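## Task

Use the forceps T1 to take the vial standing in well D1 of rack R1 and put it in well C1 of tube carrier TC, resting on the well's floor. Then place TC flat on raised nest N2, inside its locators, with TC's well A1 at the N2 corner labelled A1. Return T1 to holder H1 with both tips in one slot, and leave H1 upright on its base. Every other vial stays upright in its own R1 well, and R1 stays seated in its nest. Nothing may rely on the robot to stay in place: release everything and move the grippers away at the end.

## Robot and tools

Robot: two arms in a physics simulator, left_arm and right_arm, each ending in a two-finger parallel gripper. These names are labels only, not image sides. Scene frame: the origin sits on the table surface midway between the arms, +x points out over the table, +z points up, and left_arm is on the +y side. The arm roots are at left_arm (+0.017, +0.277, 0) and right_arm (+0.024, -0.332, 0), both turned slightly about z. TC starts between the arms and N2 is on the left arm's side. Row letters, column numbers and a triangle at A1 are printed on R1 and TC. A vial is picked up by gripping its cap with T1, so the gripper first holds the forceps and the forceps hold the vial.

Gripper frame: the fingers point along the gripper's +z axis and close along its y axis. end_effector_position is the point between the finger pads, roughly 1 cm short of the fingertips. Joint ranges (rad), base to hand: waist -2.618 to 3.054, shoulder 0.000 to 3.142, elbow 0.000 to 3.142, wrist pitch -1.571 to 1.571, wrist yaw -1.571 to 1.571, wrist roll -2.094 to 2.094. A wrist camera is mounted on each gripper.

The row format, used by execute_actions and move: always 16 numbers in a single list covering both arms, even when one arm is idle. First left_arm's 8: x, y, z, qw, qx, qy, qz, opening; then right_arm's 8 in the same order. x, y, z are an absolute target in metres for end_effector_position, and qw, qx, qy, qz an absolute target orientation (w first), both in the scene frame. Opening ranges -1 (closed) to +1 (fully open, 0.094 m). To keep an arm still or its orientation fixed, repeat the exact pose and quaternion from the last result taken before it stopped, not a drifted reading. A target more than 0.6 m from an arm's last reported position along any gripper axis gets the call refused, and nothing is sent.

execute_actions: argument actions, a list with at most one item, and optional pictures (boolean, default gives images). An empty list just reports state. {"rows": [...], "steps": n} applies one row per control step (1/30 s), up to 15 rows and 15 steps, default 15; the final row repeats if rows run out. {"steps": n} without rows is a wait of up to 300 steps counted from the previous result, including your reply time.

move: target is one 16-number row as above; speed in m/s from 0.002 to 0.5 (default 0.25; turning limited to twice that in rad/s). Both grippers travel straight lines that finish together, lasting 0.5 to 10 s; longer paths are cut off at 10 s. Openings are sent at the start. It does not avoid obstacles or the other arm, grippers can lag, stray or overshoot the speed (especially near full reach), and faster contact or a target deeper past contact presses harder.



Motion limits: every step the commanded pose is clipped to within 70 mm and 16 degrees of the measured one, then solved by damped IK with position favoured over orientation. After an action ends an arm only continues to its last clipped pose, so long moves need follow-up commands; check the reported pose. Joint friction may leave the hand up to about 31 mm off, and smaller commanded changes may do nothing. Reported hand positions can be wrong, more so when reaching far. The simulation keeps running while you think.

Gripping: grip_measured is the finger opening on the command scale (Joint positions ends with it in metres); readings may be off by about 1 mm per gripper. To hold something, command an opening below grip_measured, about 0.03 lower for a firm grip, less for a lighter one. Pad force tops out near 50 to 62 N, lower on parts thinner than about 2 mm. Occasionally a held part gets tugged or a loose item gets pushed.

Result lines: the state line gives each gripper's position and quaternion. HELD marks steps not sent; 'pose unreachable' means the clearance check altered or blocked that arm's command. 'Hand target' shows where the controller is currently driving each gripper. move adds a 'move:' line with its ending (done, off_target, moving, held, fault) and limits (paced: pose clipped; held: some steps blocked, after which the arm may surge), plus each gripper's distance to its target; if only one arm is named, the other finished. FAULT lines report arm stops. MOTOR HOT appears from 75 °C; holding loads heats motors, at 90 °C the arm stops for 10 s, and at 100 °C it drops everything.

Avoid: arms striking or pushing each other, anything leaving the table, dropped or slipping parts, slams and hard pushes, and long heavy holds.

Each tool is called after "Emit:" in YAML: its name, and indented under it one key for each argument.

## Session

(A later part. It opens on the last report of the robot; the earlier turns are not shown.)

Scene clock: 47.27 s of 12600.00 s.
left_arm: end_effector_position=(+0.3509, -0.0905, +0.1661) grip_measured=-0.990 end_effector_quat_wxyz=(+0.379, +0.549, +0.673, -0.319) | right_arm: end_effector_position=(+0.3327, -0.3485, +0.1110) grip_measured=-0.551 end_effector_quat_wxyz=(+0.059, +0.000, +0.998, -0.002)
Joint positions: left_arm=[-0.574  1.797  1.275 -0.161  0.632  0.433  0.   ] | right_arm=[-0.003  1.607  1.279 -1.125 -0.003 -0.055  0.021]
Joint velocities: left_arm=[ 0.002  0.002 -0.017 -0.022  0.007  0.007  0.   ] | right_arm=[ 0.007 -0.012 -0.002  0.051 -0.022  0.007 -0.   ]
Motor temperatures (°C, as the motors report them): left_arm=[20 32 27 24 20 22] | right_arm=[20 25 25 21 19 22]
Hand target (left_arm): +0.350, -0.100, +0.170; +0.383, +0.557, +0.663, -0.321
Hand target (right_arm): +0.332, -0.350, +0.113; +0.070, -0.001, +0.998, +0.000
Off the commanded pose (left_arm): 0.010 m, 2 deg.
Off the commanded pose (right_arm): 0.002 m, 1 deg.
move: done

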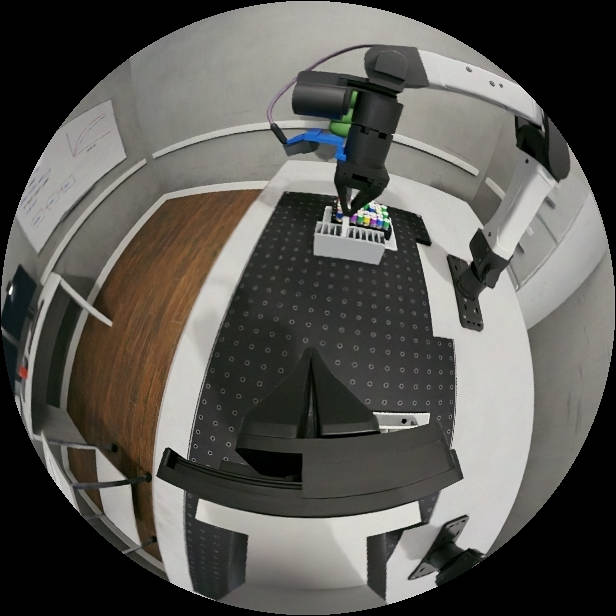

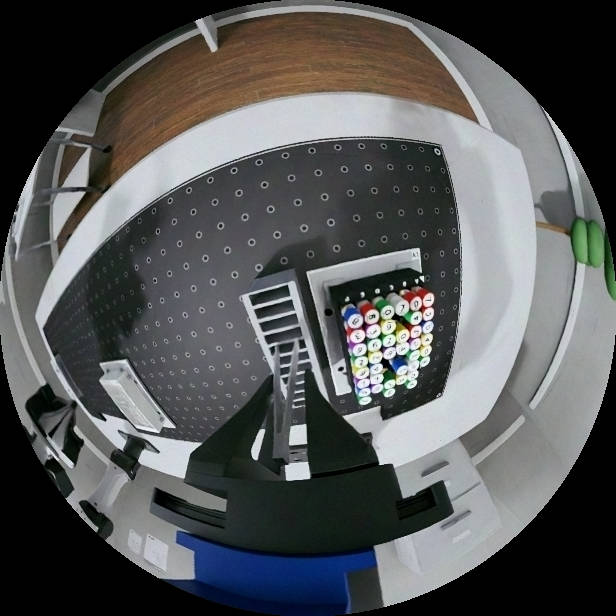

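Emit:
move:
  target: [0.35,-0.1,0.17,0.383,0.557,0.663,-0.321,-1,0.337,-0.347,0.112,0.035,0,0.9994,0,-0.55]
  speed: 0.03

Emit:
move:
  target: [0.35,-0.1,0.17,0.383,0.557,0.663,-0.321,-1,0.337,-0.347,0.112,0.035,0,0.9994,0,-0.78]
  speed: 0.03

Emit:
zoom_image:
  camera: "cam_left_wrist"
  region: [270,130,420,280]

Emit:
zoom_image:
  camera: "cam_right_wrist"
  region: [200,280,420,500]

Scene clock: 50.93 s of 12600.00 s.
left_arm: end_effector_position=(+0.3509, -0.0905, +0.1661) grip_measured=-0.990 end_effector_quat_wxyz=(+0.379, +0.549, +0.673, -0.319) | right_arm: end_effector_position=(+0.3321, -0.3484, +0.1093) grip_measured=-0.551 end_effector_quat_wxyz=(+0.034, +0.000, +0.999, -0.000)
Joint positions: left_arm=[-0.574  1.797  1.275 -0.161  0.632  0.433  0.   ] | right_arm=[-0.003  1.65   1.322 -1.174 -0.003 -0.055  0.021]
Joint velocities: left_arm=[ 0.002  0.007  0.012 -0.007 -0.081 -0.022  0.   ] | right_arm=[-0.002  0.002  0.012 -0.051  0.037  0.037 -0.001]
Motor temperatures (°C, as the motors report them): left_arm=[20 32 28 25 20 22] | right_arm=[20 26 26 21 19 22]
Hand target (left_arm): +0.350, -0.100, +0.170; +0.383, +0.557, +0.663, -0.321
Hand target (right_arm): +0.337, -0.347, +0.112; +0.035, +0.000, +0.999, -0.000
Off the commanded pose (left_arm): 0.010 m, 2 deg.
Off the commanded pose (right_arm): 0.006 m, 0 deg.
move: done

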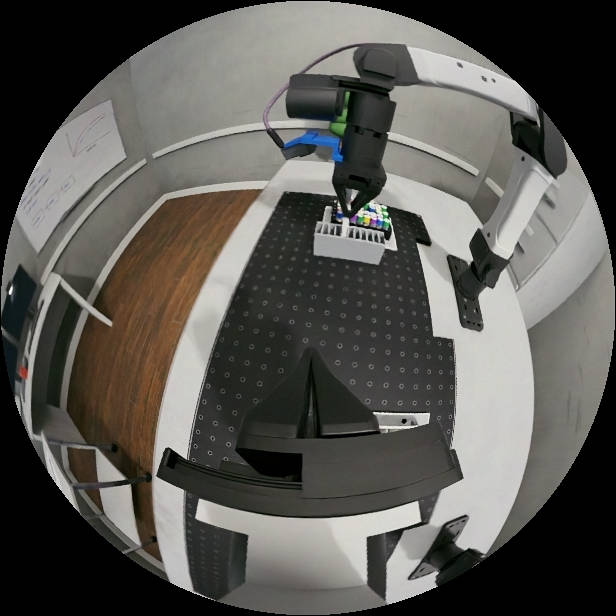

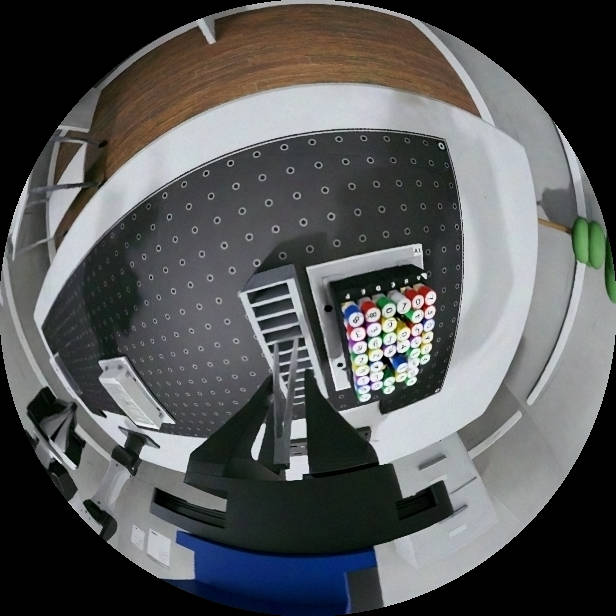

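Scene clock: 51.63 s of 12600.00 s.
left_arm: end_effector_position=(+0.3509, -0.0905, +0.1661) grip_measured=-0.990 end_effector_quat_wxyz=(+0.379, +0.549, +0.673, -0.319) | right_arm: end_effector_position=(+0.3312, -0.3484, +0.1092) grip_measured=-0.778 end_effector_quat_wxyz=(+0.032, +0.000, +0.999, -0.000)
Joint positions: left_arm=[-0.574  1.797  1.275 -0.161  0.632  0.433  0.   ] | right_arm=[-0.003  1.65   1.322 -1.178 -0.003 -0.055  0.01 ]
Joint velocities: left_arm=[-0.027 -0.002  0.017  0.007 -0.007 -0.051  0.   ] | right_arm=[-0.012 -0.007 -0.002 -0.066 -0.007 -0.066  0.   ]
Motor temperatures (°C, as the motors report them): left_arm=[20 32 28 25 20 22] | right_arm=[20 26 26 21 19 22]
Hand target (left_arm): +0.350, -0.100, +0.170; +0.383, +0.557, +0.663, -0.321
Hand target (right_arm): +0.337, -0.347, +0.112; +0.035, -0.000, +0.999, +0.000
Off the commanded pose (left_arm): 0.010 m, 2 deg.
Off the commanded pose (right_arm): 0.007 m, 0 deg.
move: done

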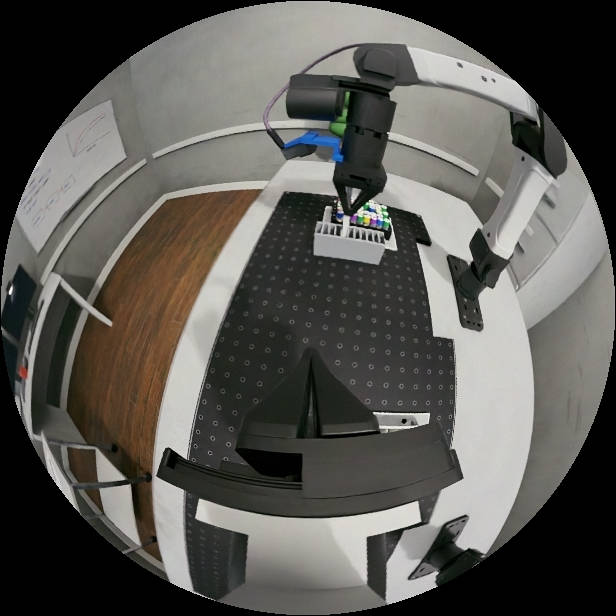

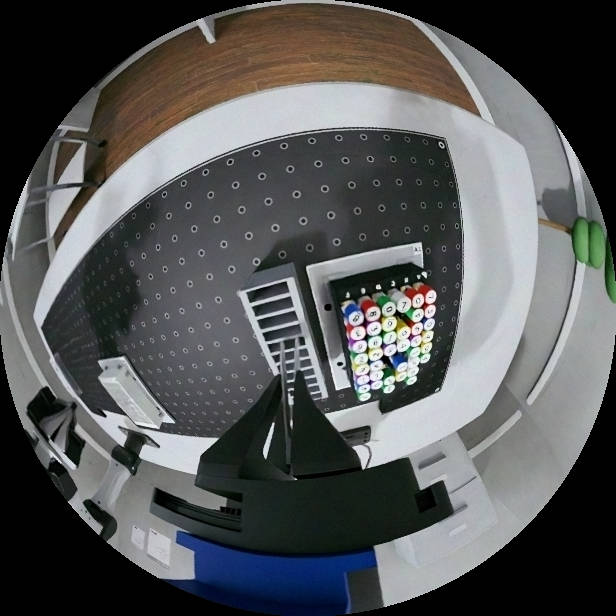

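Region (270, 130, 420, 280) of cam_left_wrist's 616x616 image, scaled by 3.360, with more detail than that image has.

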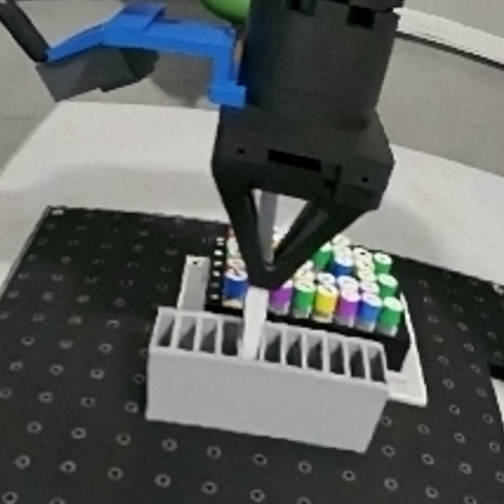

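Region (200, 280, 420, 500) of cam_right_wrist's 616x616 image, scaled by 2.291, with more detail than that image has.

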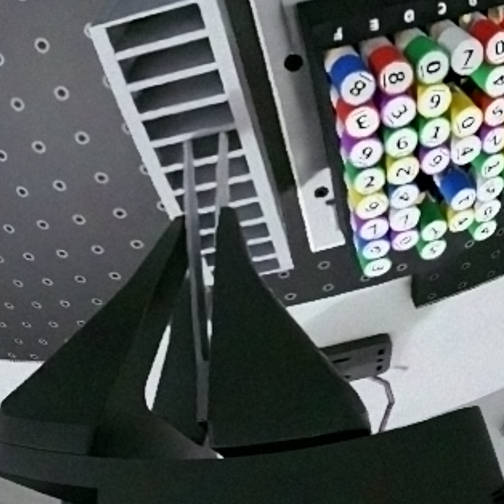

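Emit:
move:
  target: [0.35,-0.1,0.17,0.383,0.557,0.663,-0.321,-1,0.335,-0.348,0.195,0.02,0,0.9998,0,-0.78]
  speed: 0.04

Emit:
zoom_image:
  camera: "cam_left_wrist"
  region: [250,80,450,280]

Emit:
zoom_image:
  camera: "cam_right_wrist"
  region: [220,230,440,450]

Scene clock: 56.37 s of 12600.00 s.
left_arm: end_effector_position=(+0.3509, -0.0905, +0.1661) grip_measured=-0.990 end_effector_quat_wxyz=(+0.379, +0.549, +0.673, -0.319) | right_arm: end_effector_position=(+0.3313, -0.3484, +0.1925) grip_measured=-0.778 end_effector_quat_wxyz=(+0.018, +0.000, +1.000, +0.001)
Joint positions: left_arm=[-0.574  1.797  1.275 -0.161  0.632  0.433  0.   ] | right_arm=[-0.003  1.704  1.716 -1.547 -0.003 -0.055  0.01 ]
Joint velocities: left_arm=[ 0.002 -0.012 -0.017 -0.11  -0.022  0.037  0.001] | right_arm=[ 0.012 -0.022 -0.002 -0.095 -0.066  0.007 -0.   ]
Motor temperatures (°C, as the motors report them): left_arm=[20 33 28 25 20 22] | right_arm=[20 26 26 21 19 22]
Hand target (left_arm): +0.350, -0.100, +0.170; +0.383, +0.557, +0.663, -0.321
Hand target (right_arm): +0.335, -0.348, +0.195; +0.020, +0.000, +1.000, -0.000
Off the commanded pose (left_arm): 0.010 m, 2 deg.
Off the commanded pose (right_arm): 0.004 m, 0 deg.
move: done

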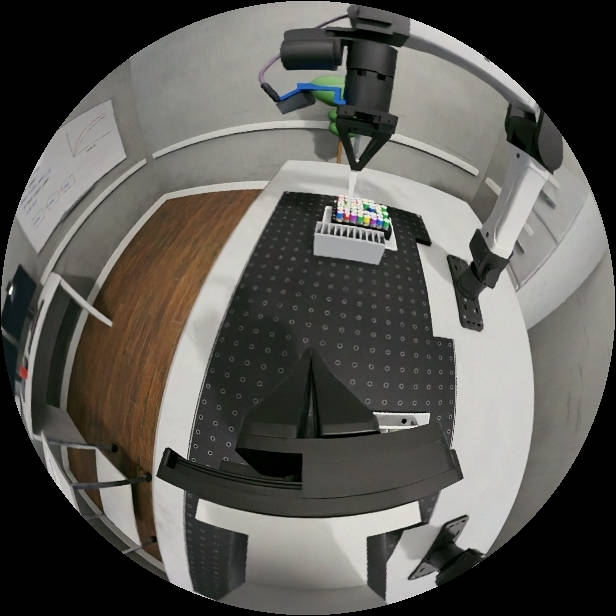

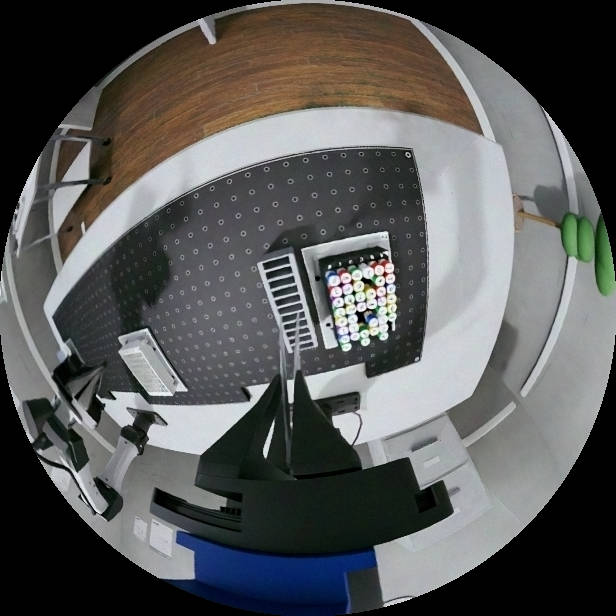

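Region (250, 80, 450, 280) of cam_left_wrist's 616x616 image, scaled by 2.520, with more detail than that image has.

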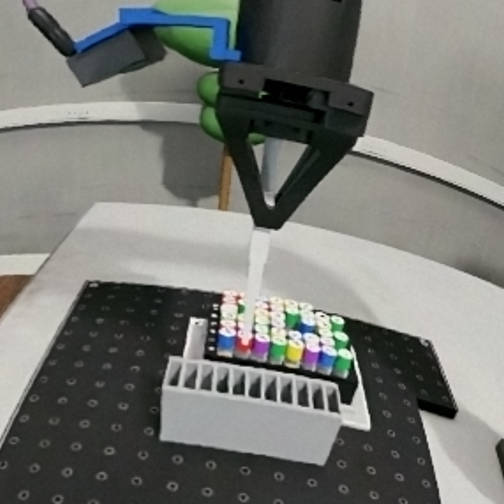

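Region (220, 230, 440, 450) of cam_right_wrist's 616x616 image, scaled by 2.291, with more detail than that image has.

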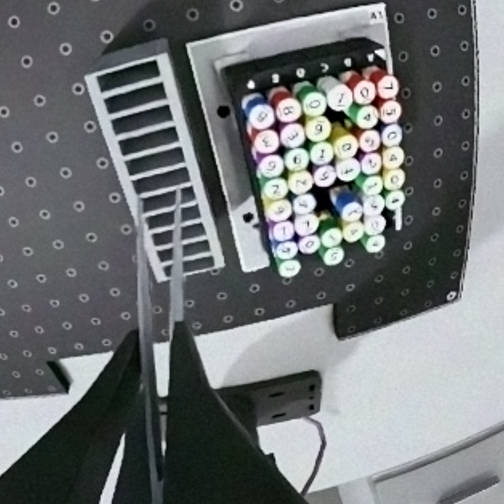

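Emit:
move:
  target: [0.35,-0.1,0.17,0.383,0.557,0.663,-0.321,-1,0.368,-0.42,0.19,0,0,1,0,-0.78]
  speed: 0.06

Emit:
zoom_image:
  camera: "cam_left_wrist"
  region: [280,130,420,270]

Emit:
zoom_image:
  camera: "cam_right_wrist"
  region: [220,260,380,420]

Scene clock: 60.53 s of 12600.00 s.
left_arm: end_effector_position=(+0.3509, -0.0905, +0.1661) grip_measured=-0.990 end_effector_quat_wxyz=(+0.379, +0.549, +0.673, -0.319) | right_arm: end_effector_position=(+0.3646, -0.4163, +0.1866) grip_measured=-0.778 end_effector_quat_wxyz=(+0.021, +0.004, +1.000, -0.003)
Joint positions: left_arm=[-0.574  1.797  1.275 -0.161  0.632  0.433  0.   ] | right_arm=[-0.192  1.87   1.897 -1.556 -0.003 -0.237  0.01 ]
Joint velocities: left_arm=[ 0.012  0.002 -0.002 -0.037 -0.007 -0.139 -0.   ] | right_arm=[-0.017  0.007 -0.002 -0.051  0.007 -0.066  0.   ]
Motor temperatures (°C, as the motors report them): left_arm=[20 34 29 26 20 22] | right_arm=[20 26 27 21 19 22]
Hand target (left_arm): +0.350, -0.100, +0.170; +0.383, +0.557, +0.663, -0.321
Hand target (right_arm): +0.369, -0.421, +0.189; +0.026, +0.000, +1.000, -0.007
Off the commanded pose (left_arm): 0.010 m, 2 deg.
Off the commanded pose (right_arm): 0.006 m, 2 deg.
joint sent to its limit (right arm) — the command would take joint 4 (wrist pitch) past its lower limit, so that joint was sent only as far as its limit.
move: done

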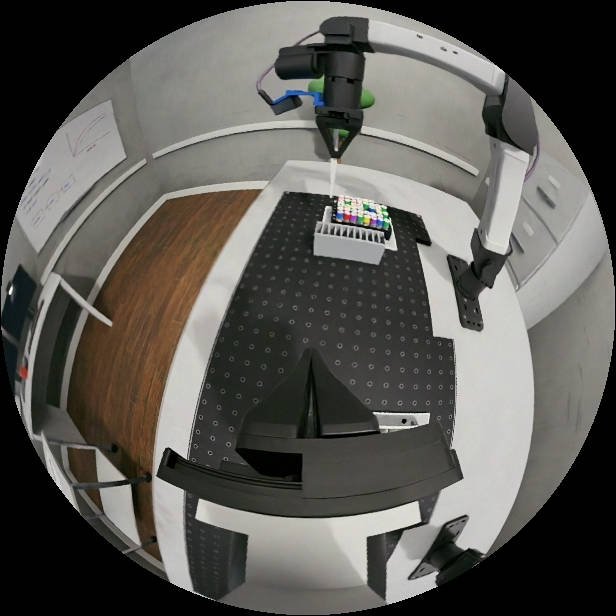

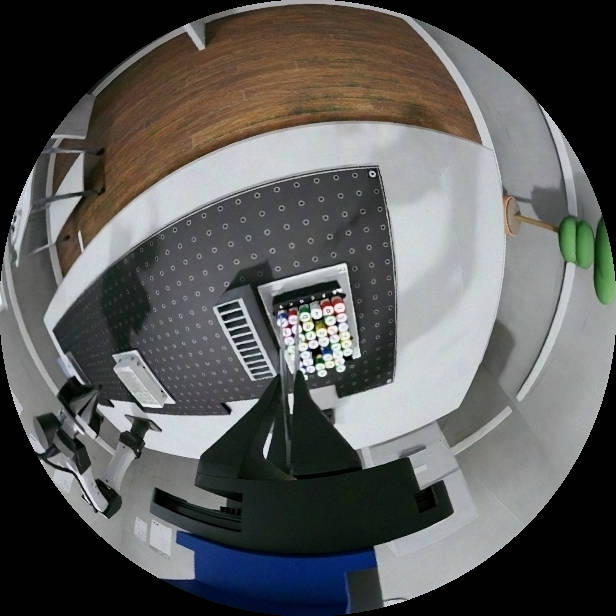

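Region (280, 130, 420, 270) of cam_left_wrist's 616x616 image, scaled by 3.600, with more detail than that image has.

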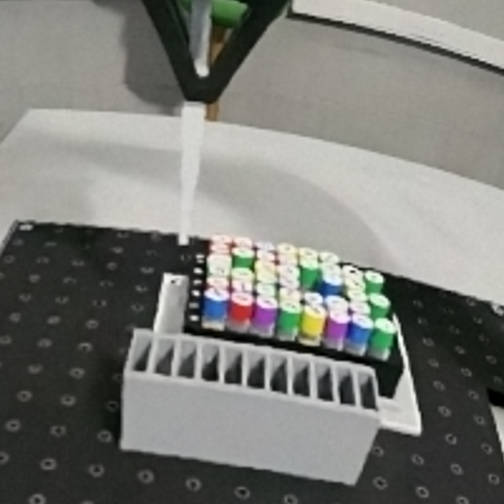

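Region (220, 260, 380, 420) of cam_right_wrist's 616x616 image, scaled by 3.150, with more detail than that image has.

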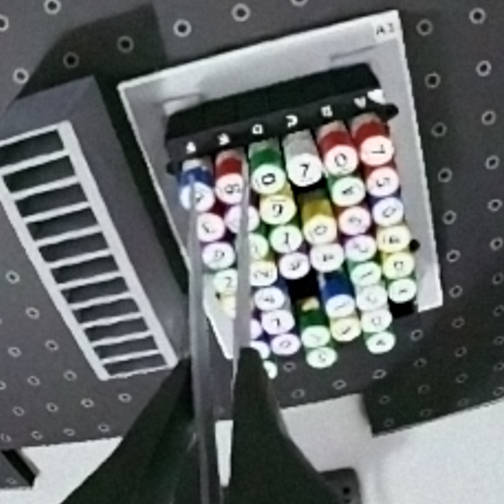

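Emit:
move:
  target: [0.35,-0.1,0.17,0.383,0.557,0.663,-0.321,-1,0.351,-0.43,0.18,0,0.383,0.924,0,-0.78]
  speed: 0.06

Emit:
zoom_image:
  camera: "cam_left_wrist"
  region: [290,150,400,260]

Emit:
zoom_image:
  camera: "cam_right_wrist"
  region: [220,260,380,420]

Scene clock: 71.93 s of 12600.00 s.
left_arm: end_effector_position=(+0.3509, -0.0905, +0.1661) grip_measured=-0.990 end_effector_quat_wxyz=(+0.379, +0.549, +0.673, -0.319) | right_arm: end_effector_position=(+0.3589, -0.4286, +0.1834) grip_measured=-0.778 end_effector_quat_wxyz=(+0.014, +0.373, +0.928, +0.003)
Joint positions: left_arm=[-0.574  1.797  1.275 -0.161  0.632  0.433  0.   ] | right_arm=[-0.23   1.87   1.884 -1.556 -0.003  0.481  0.01 ]
Joint velocities: left_arm=[-0.017 -0.027  0.002  0.037  0.037 -0.051 -0.001] | right_arm=[ 0.007  0.002 -0.022  0.081 -0.037  0.051  0.   ]
Motor temperatures (°C, as the motors report them): left_arm=[20 36 30 27 20 22] | right_arm=[20 27 27 21 19 22]
Hand target (left_arm): +0.350, -0.100, +0.170; +0.383, +0.557, +0.663, -0.321
Hand target (right_arm): +0.351, -0.430, +0.180; +0.005, +0.383, +0.924, +0.000
Off the commanded pose (left_arm): 0.010 m, 2 deg.
Off the commanded pose (right_arm): 0.009 m, 2 deg.
joint sent to its limit (right arm) — the command would take joint 4 (wrist pitch) past its lower limit, so that joint was sent only as far as its limit.
After step 90, 1.57 s passed at rest.
move: done

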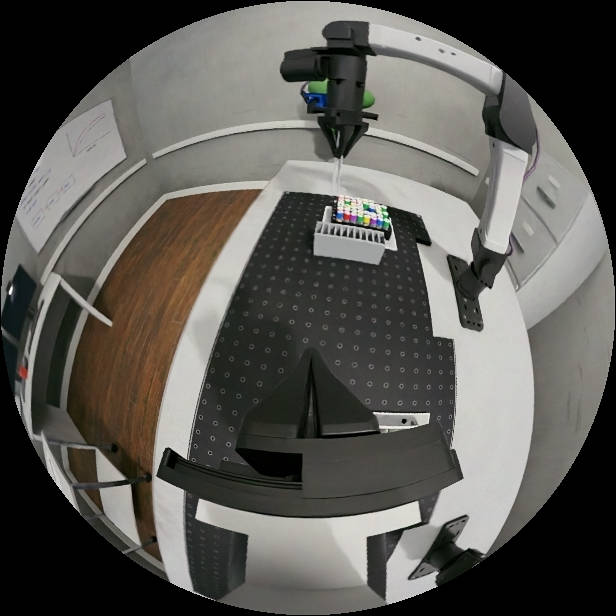

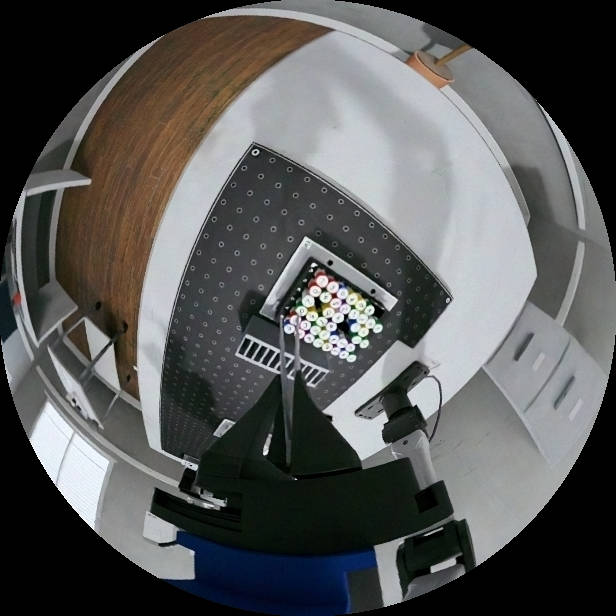

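Region (290, 150, 400, 260) of cam_left_wrist's 616x616 image, scaled by 4.582, with more detail than that image has.

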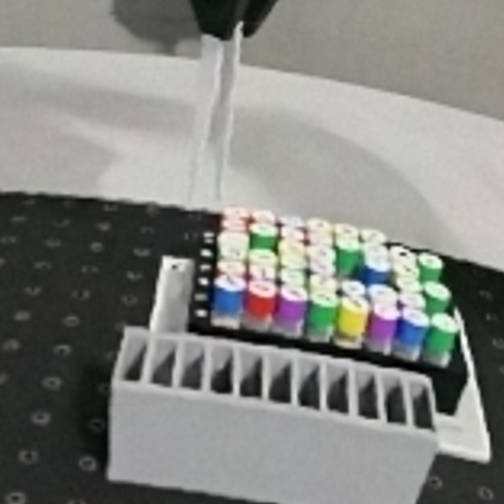

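Region (220, 260, 380, 420) of cam_right_wrist's 616x616 image, scaled by 3.150, with more detail than that image has.

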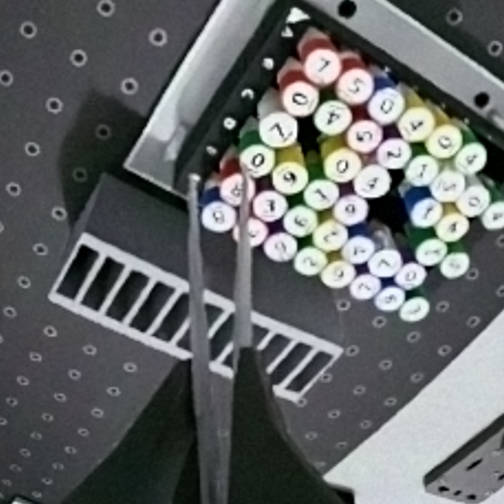

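Emit:
move:
  target: [0.35,-0.1,0.17,0.383,0.557,0.663,-0.321,-1,0.343,-0.432,0.168,0,0.383,0.924,0,-0.78]
  speed: 0.03

Emit:
zoom_image:
  camera: "cam_left_wrist"
  region: [290,150,400,260]

Emit:
zoom_image:
  camera: "cam_right_wrist"
  region: [240,270,350,380]

Scene clock: 75.33 s of 12600.00 s.
left_arm: end_effector_position=(+0.3509, -0.0905, +0.1661) grip_measured=-0.990 end_effector_quat_wxyz=(+0.379, +0.549, +0.673, -0.319) | right_arm: end_effector_position=(+0.3450, -0.4293, +0.1653) grip_measured=-0.778 end_effector_quat_wxyz=(-0.011, +0.380, +0.925, +0.001)
Joint positions: left_arm=[-0.574  1.797  1.275 -0.161  0.632  0.433  0.   ] | right_arm=[-0.243  1.85   1.785 -1.527 -0.003  0.483  0.01 ]
Joint velocities: left_arm=[-0.007 -0.017 -0.007  0.037 -0.037  0.007 -0.   ] | right_arm=[-0.012 -0.012  0.007 -0.066 -0.081  0.037 -0.   ]
Motor temperatures (°C, as the motors report them): left_arm=[20 36 31 27 20 22] | right_arm=[20 28 27 21 19 22]
Hand target (left_arm): +0.350, -0.100, +0.170; +0.383, +0.557, +0.663, -0.321
Hand target (right_arm): +0.343, -0.432, +0.168; -0.000, +0.383, +0.924, -0.000
Off the commanded pose (left_arm): 0.010 m, 2 deg.
Off the commanded pose (right_arm): 0.004 m, 1 deg.
move: done

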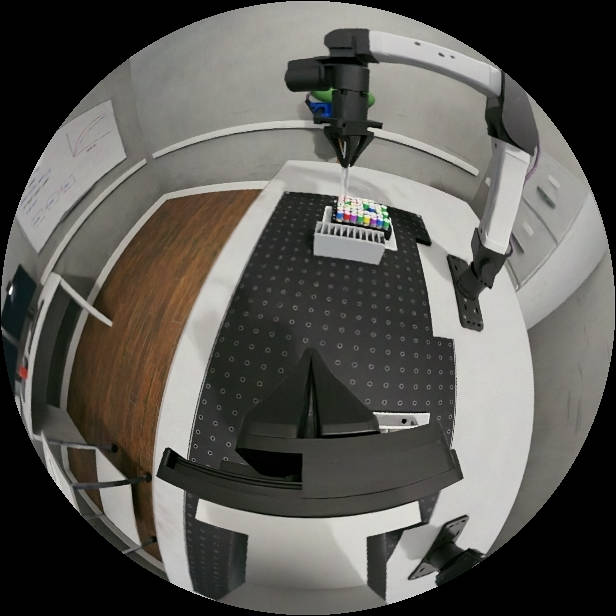

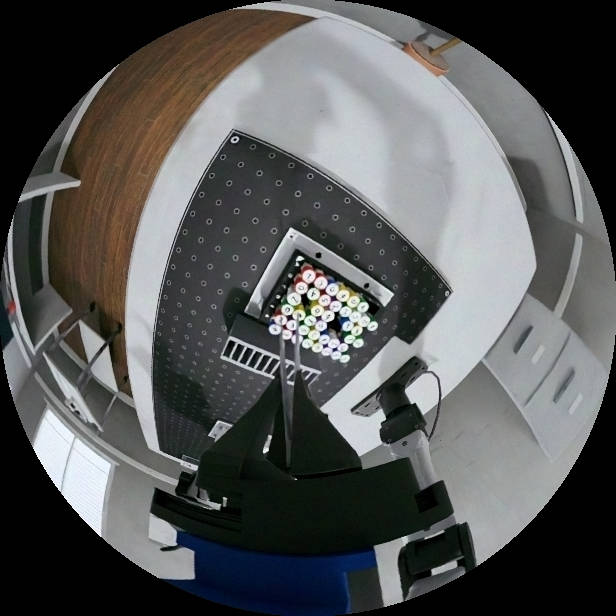

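Region (290, 150, 400, 260) of cam_left_wrist's 616x616 image, scaled by 4.582, with more detail than that image has.

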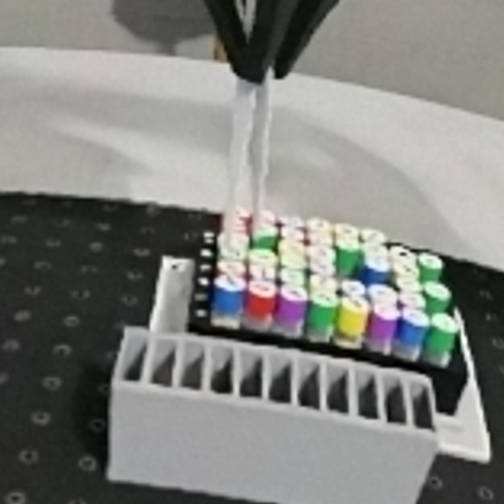

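Region (240, 270, 350, 380) of cam_right_wrist's 616x616 image, scaled by 4.582, with more detail than that image has.

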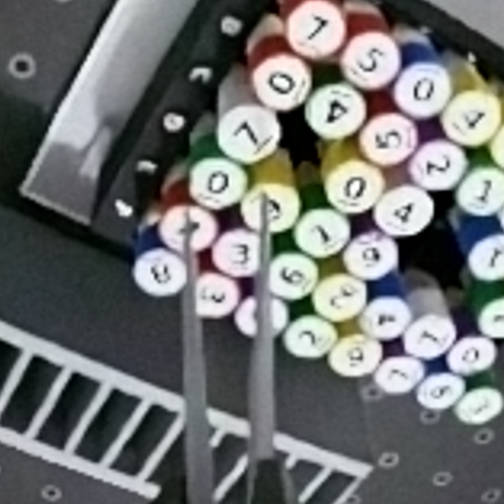

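Emit:
move:
  target: [0.35,-0.1,0.17,0.383,0.557,0.663,-0.321,-1,0.352,-0.431,0.166,0,0.383,0.924,0,-0.78]
  speed: 0.02

Emit:
zoom_image:
  camera: "cam_left_wrist"
  region: [310,170,380,240]

Emit:
zoom_image:
  camera: "cam_right_wrist"
  region: [240,270,350,380]

Scene clock: 79.33 s of 12600.00 s.
left_arm: end_effector_position=(+0.3509, -0.0905, +0.1661) grip_measured=-0.990 end_effector_quat_wxyz=(+0.379, +0.549, +0.673, -0.319) | right_arm: end_effector_position=(+0.3458, -0.4295, +0.1652) grip_measured=-0.778 end_effector_quat_wxyz=(-0.009, +0.380, +0.925, +0.001)
Joint positions: left_arm=[-0.574  1.797  1.275 -0.161  0.632  0.433  0.   ] | right_arm=[-0.243  1.85   1.784 -1.523 -0.003  0.483  0.01 ]
Joint velocities: left_arm=[-0.017  0.007 -0.012  0.037  0.007 -0.007 -0.   ] | right_arm=[-0.002 -0.007 -0.002  0.037  0.095  0.007  0.   ]
Motor temperatures (°C, as the motors report them): left_arm=[20 36 31 27 20 22] | right_arm=[20 28 27 21 19 22]
Hand target (left_arm): +0.350, -0.100, +0.170; +0.383, +0.557, +0.663, -0.321
Hand target (right_arm): +0.352, -0.431, +0.166; +0.000, +0.383, +0.924, +0.000
Off the commanded pose (left_arm): 0.010 m, 2 deg.
Off the commanded pose (right_arm): 0.006 m, 1 deg.
After step 90, 0.10 s passed at rest.
move: done

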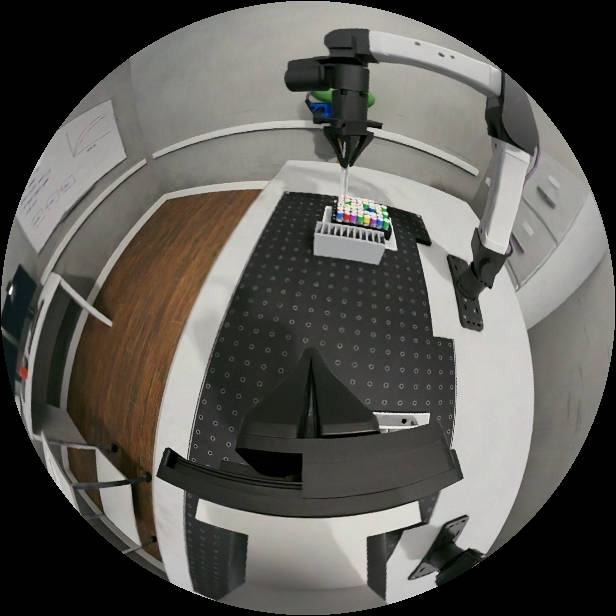

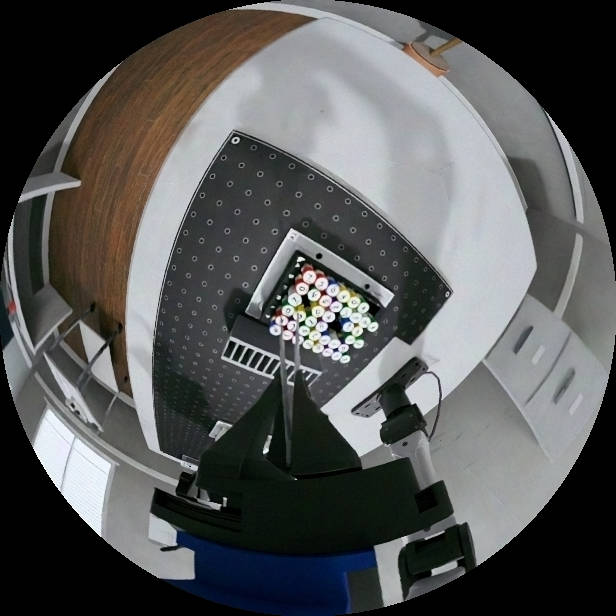

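Region (310, 170, 380, 240) of cam_left_wrist's 616x616 image, scaled by 7.200, with more detail than that image has.

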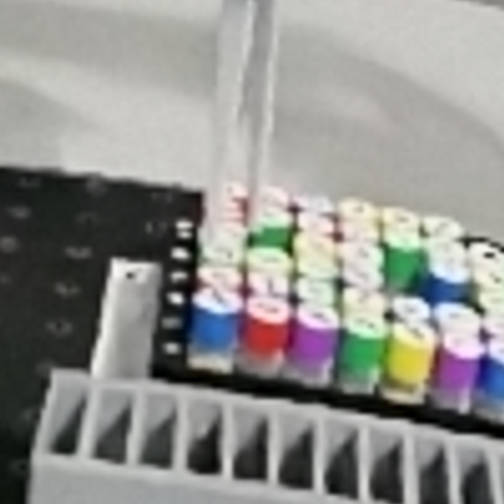

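Region (240, 270, 350, 380) of cam_right_wrist's 616x616 image, scaled by 4.582, with more detail than that image has.

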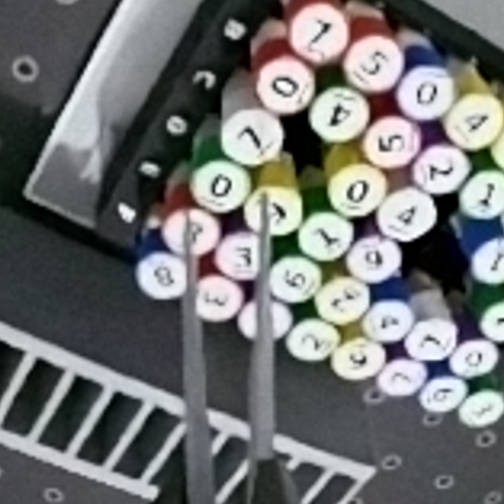

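Emit:
move:
  target: [0.35,-0.1,0.17,0.383,0.557,0.663,-0.321,-1,0.355,-0.431,0.164,0,0.383,0.924,0,-0.78]
  speed: 0.02

Emit:
zoom_image:
  camera: "cam_left_wrist"
  region: [310,170,380,240]

Emit:
zoom_image:
  camera: "cam_right_wrist"
  region: [240,270,350,380]

Scene clock: 82.70 s of 12600.00 s.
left_arm: end_effector_position=(+0.3509, -0.0905, +0.1661) grip_measured=-0.990 end_effector_quat_wxyz=(+0.379, +0.549, +0.673, -0.319) | right_arm: end_effector_position=(+0.3468, -0.4298, +0.1651) grip_measured=-0.778 end_effector_quat_wxyz=(-0.007, +0.380, +0.925, +0.001)
Joint positions: left_arm=[-0.574  1.797  1.275 -0.161  0.632  0.433  0.   ] | right_arm=[-0.243  1.85   1.784 -1.519 -0.003  0.484  0.01 ]
Joint velocities: left_arm=[ 0.002  0.012 -0.027 -0.037  0.022 -0.051 -0.   ] | right_arm=[-0.007  0.002 -0.002 -0.007 -0.051  0.007  0.   ]
Motor temperatures (°C, as the motors report them): left_arm=[20 37 31 27 20 22] | right_arm=[20 28 27 21 19 22]
Hand target (left_arm): +0.350, -0.100, +0.170; +0.383, +0.557, +0.663, -0.321
Hand target (right_arm): +0.355, -0.431, +0.164; +0.000, +0.383, +0.924, +0.000
Off the commanded pose (left_arm): 0.010 m, 2 deg.
Off the commanded pose (right_arm): 0.008 m, 1 deg.
move: done

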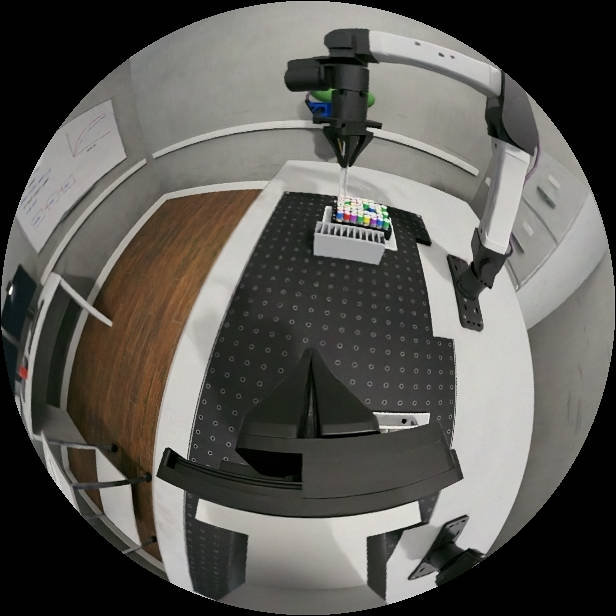

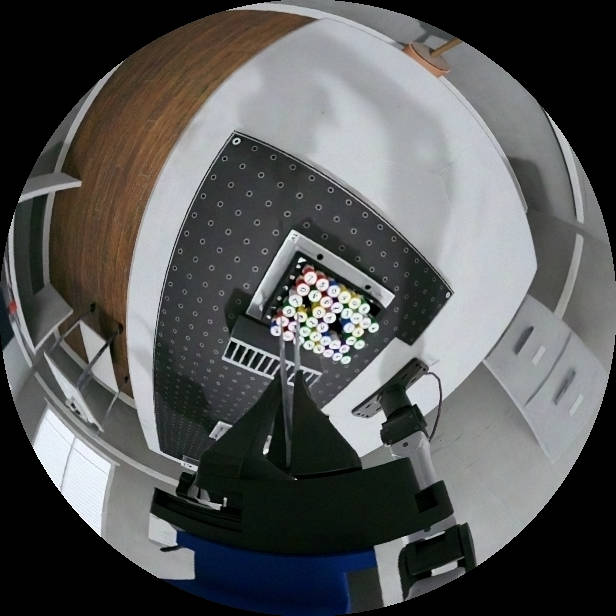

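Region (310, 170, 380, 240) of cam_left_wrist's 616x616 image, scaled by 7.200, with more detail than that image has.

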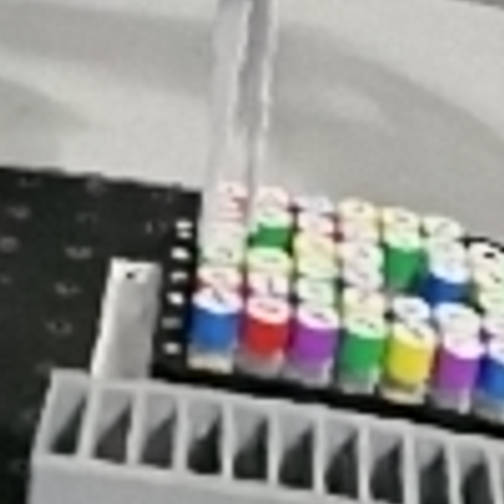

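Region (240, 270, 350, 380) of cam_right_wrist's 616x616 image, scaled by 4.582, with more detail than that image has.

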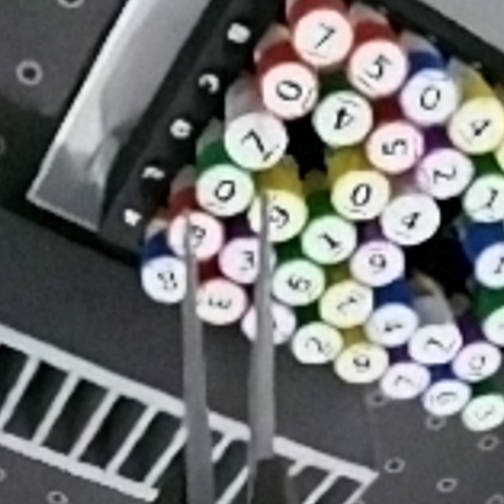

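Emit:
move:
  target: [0.35,-0.1,0.17,0.383,0.557,0.663,-0.321,-1,0.353,-0.432,0.157,0,0.383,0.924,0,-0.78]
  speed: 0.01

Emit:
zoom_image:
  camera: "cam_left_wrist"
  region: [310,170,380,240]

Emit:
zoom_image:
  camera: "cam_right_wrist"
  region: [240,270,350,380]

Scene clock: 87.67 s of 12600.00 s.
left_arm: end_effector_position=(+0.3509, -0.0905, +0.1661) grip_measured=-0.990 end_effector_quat_wxyz=(+0.379, +0.549, +0.673, -0.319) | right_arm: end_effector_position=(+0.3537, -0.4319, +0.1652) grip_measured=-0.778 end_effector_quat_wxyz=(+0.007, +0.380, +0.925, +0.002)
Joint positions: left_arm=[-0.574  1.797  1.275 -0.161  0.632  0.433  0.   ] | right_arm=[-0.243  1.85   1.784 -1.49  -0.003  0.484  0.01 ]
Joint velocities: left_arm=[-0.012 -0.012 -0.002  0.022  0.007 -0.051 -0.001] | right_arm=[-0.017 -0.007  0.017 -0.022 -0.022 -0.007 -0.001]
Motor temperatures (°C, as the motors report them): left_arm=[20 37 32 28 20 22] | right_arm=[20 28 27 21 19 22]
Hand target (left_arm): +0.350, -0.100, +0.170; +0.383, +0.557, +0.663, -0.321
Hand target (right_arm): +0.353, -0.432, +0.157; -0.000, +0.383, +0.924, +0.000
Off the commanded pose (left_arm): 0.010 m, 2 deg.
Off the commanded pose (right_arm): 0.008 m, 1 deg.
After step 90, 0.37 s passed at rest.
move: done

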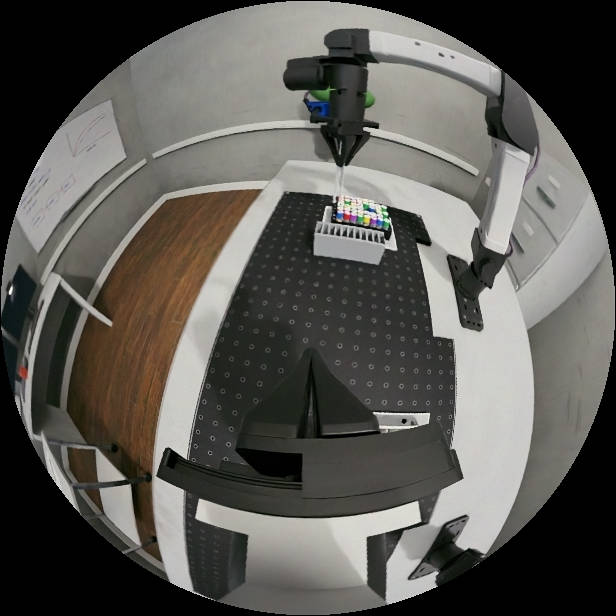

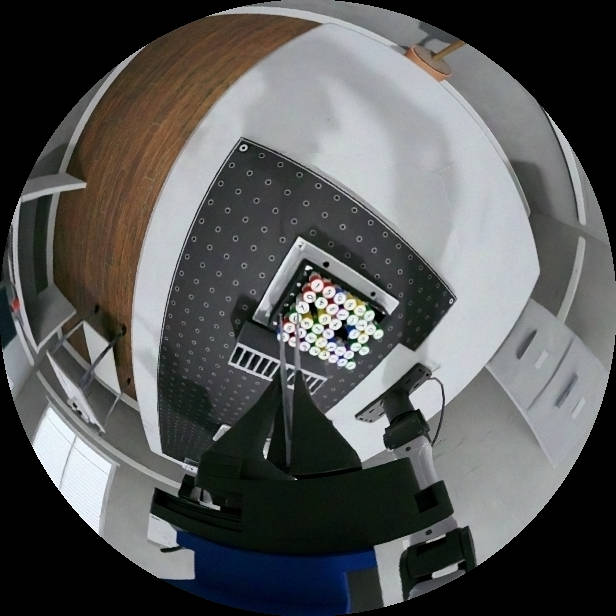

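Region (310, 170, 380, 240) of cam_left_wrist's 616x616 image, scaled by 7.200, with more detail than that image has.

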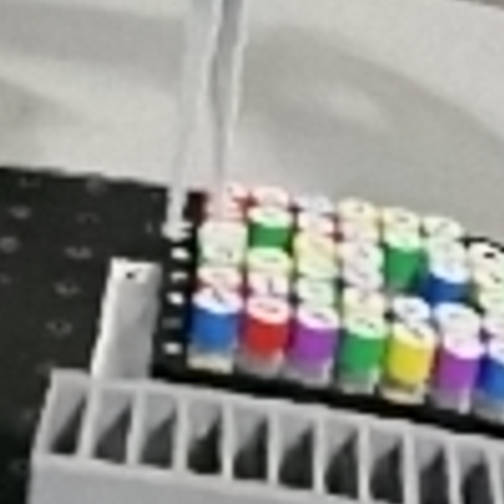

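Region (240, 270, 350, 380) of cam_right_wrist's 616x616 image, scaled by 4.582, with more detail than that image has.

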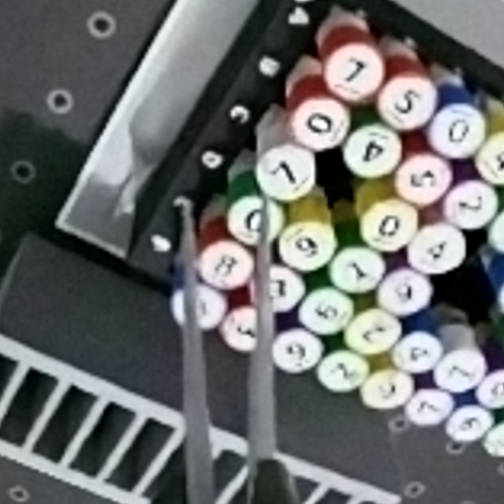

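Emit:
move:
  target: [0.35,-0.1,0.17,0.383,0.557,0.663,-0.321,-1,0.346,-0.43,0.153,-0.015,0.383,0.924,-0.0014,-0.78]
  speed: 0.01

Emit:
zoom_image:
  camera: "cam_left_wrist"
  region: [310,170,380,240]

Emit:
zoom_image:
  camera: "cam_right_wrist"
  region: [240,270,350,380]

Scene clock: 95.40 s of 12600.00 s.
left_arm: end_effector_position=(+0.3509, -0.0905, +0.1661) grip_measured=-0.990 end_effector_quat_wxyz=(+0.379, +0.549, +0.673, -0.319) | right_arm: end_effector_position=(+0.3495, -0.4306, +0.1595) grip_measured=-0.778 end_effector_quat_wxyz=(-0.003, +0.380, +0.925, +0.001)
Joint positions: left_arm=[-0.574  1.797  1.275 -0.161  0.632  0.433  0.   ] | right_arm=[-0.243  1.85   1.762 -1.489 -0.003  0.484  0.01 ]
Joint velocities: left_arm=[-0.017  0.007  0.012  0.037 -0.037 -0.007  0.001] | right_arm=[ 0.007 -0.002 -0.007  0.051  0.066 -0.066  0.   ]
Motor temperatures (°C, as the motors report them): left_arm=[20 38 32 28 20 22] | right_arm=[20 29 27 21 19 22]
Hand target (left_arm): +0.350, -0.100, +0.170; +0.383, +0.557, +0.663, -0.321
Hand target (right_arm): +0.346, -0.430, +0.153; -0.015, +0.383, +0.924, -0.002
Off the commanded pose (left_arm): 0.010 m, 2 deg.
Off the commanded pose (right_arm): 0.007 m, 1 deg.
After step 90, 2.17 s passed at rest.
move: done

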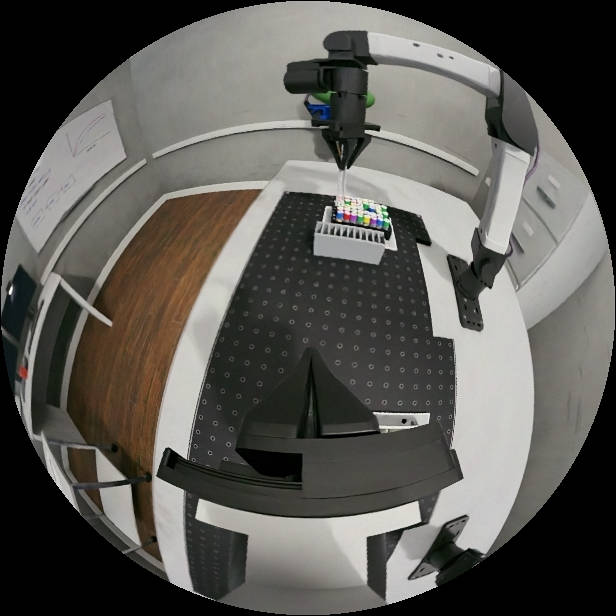

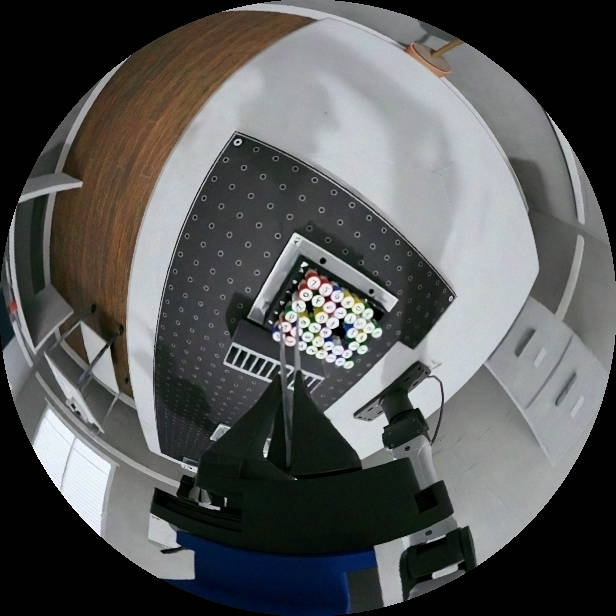

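Region (310, 170, 380, 240) of cam_left_wrist's 616x616 image, scaled by 7.200, with more detail than that image has.

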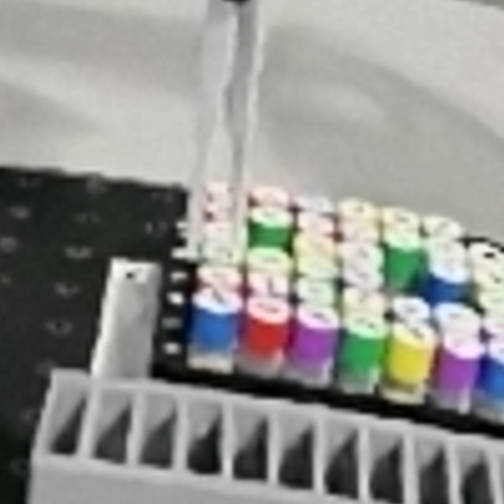

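Region (240, 270, 350, 380) of cam_right_wrist's 616x616 image, scaled by 4.582, with more detail than that image has.

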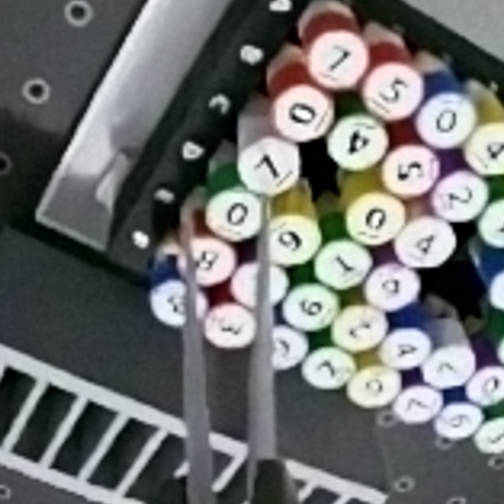

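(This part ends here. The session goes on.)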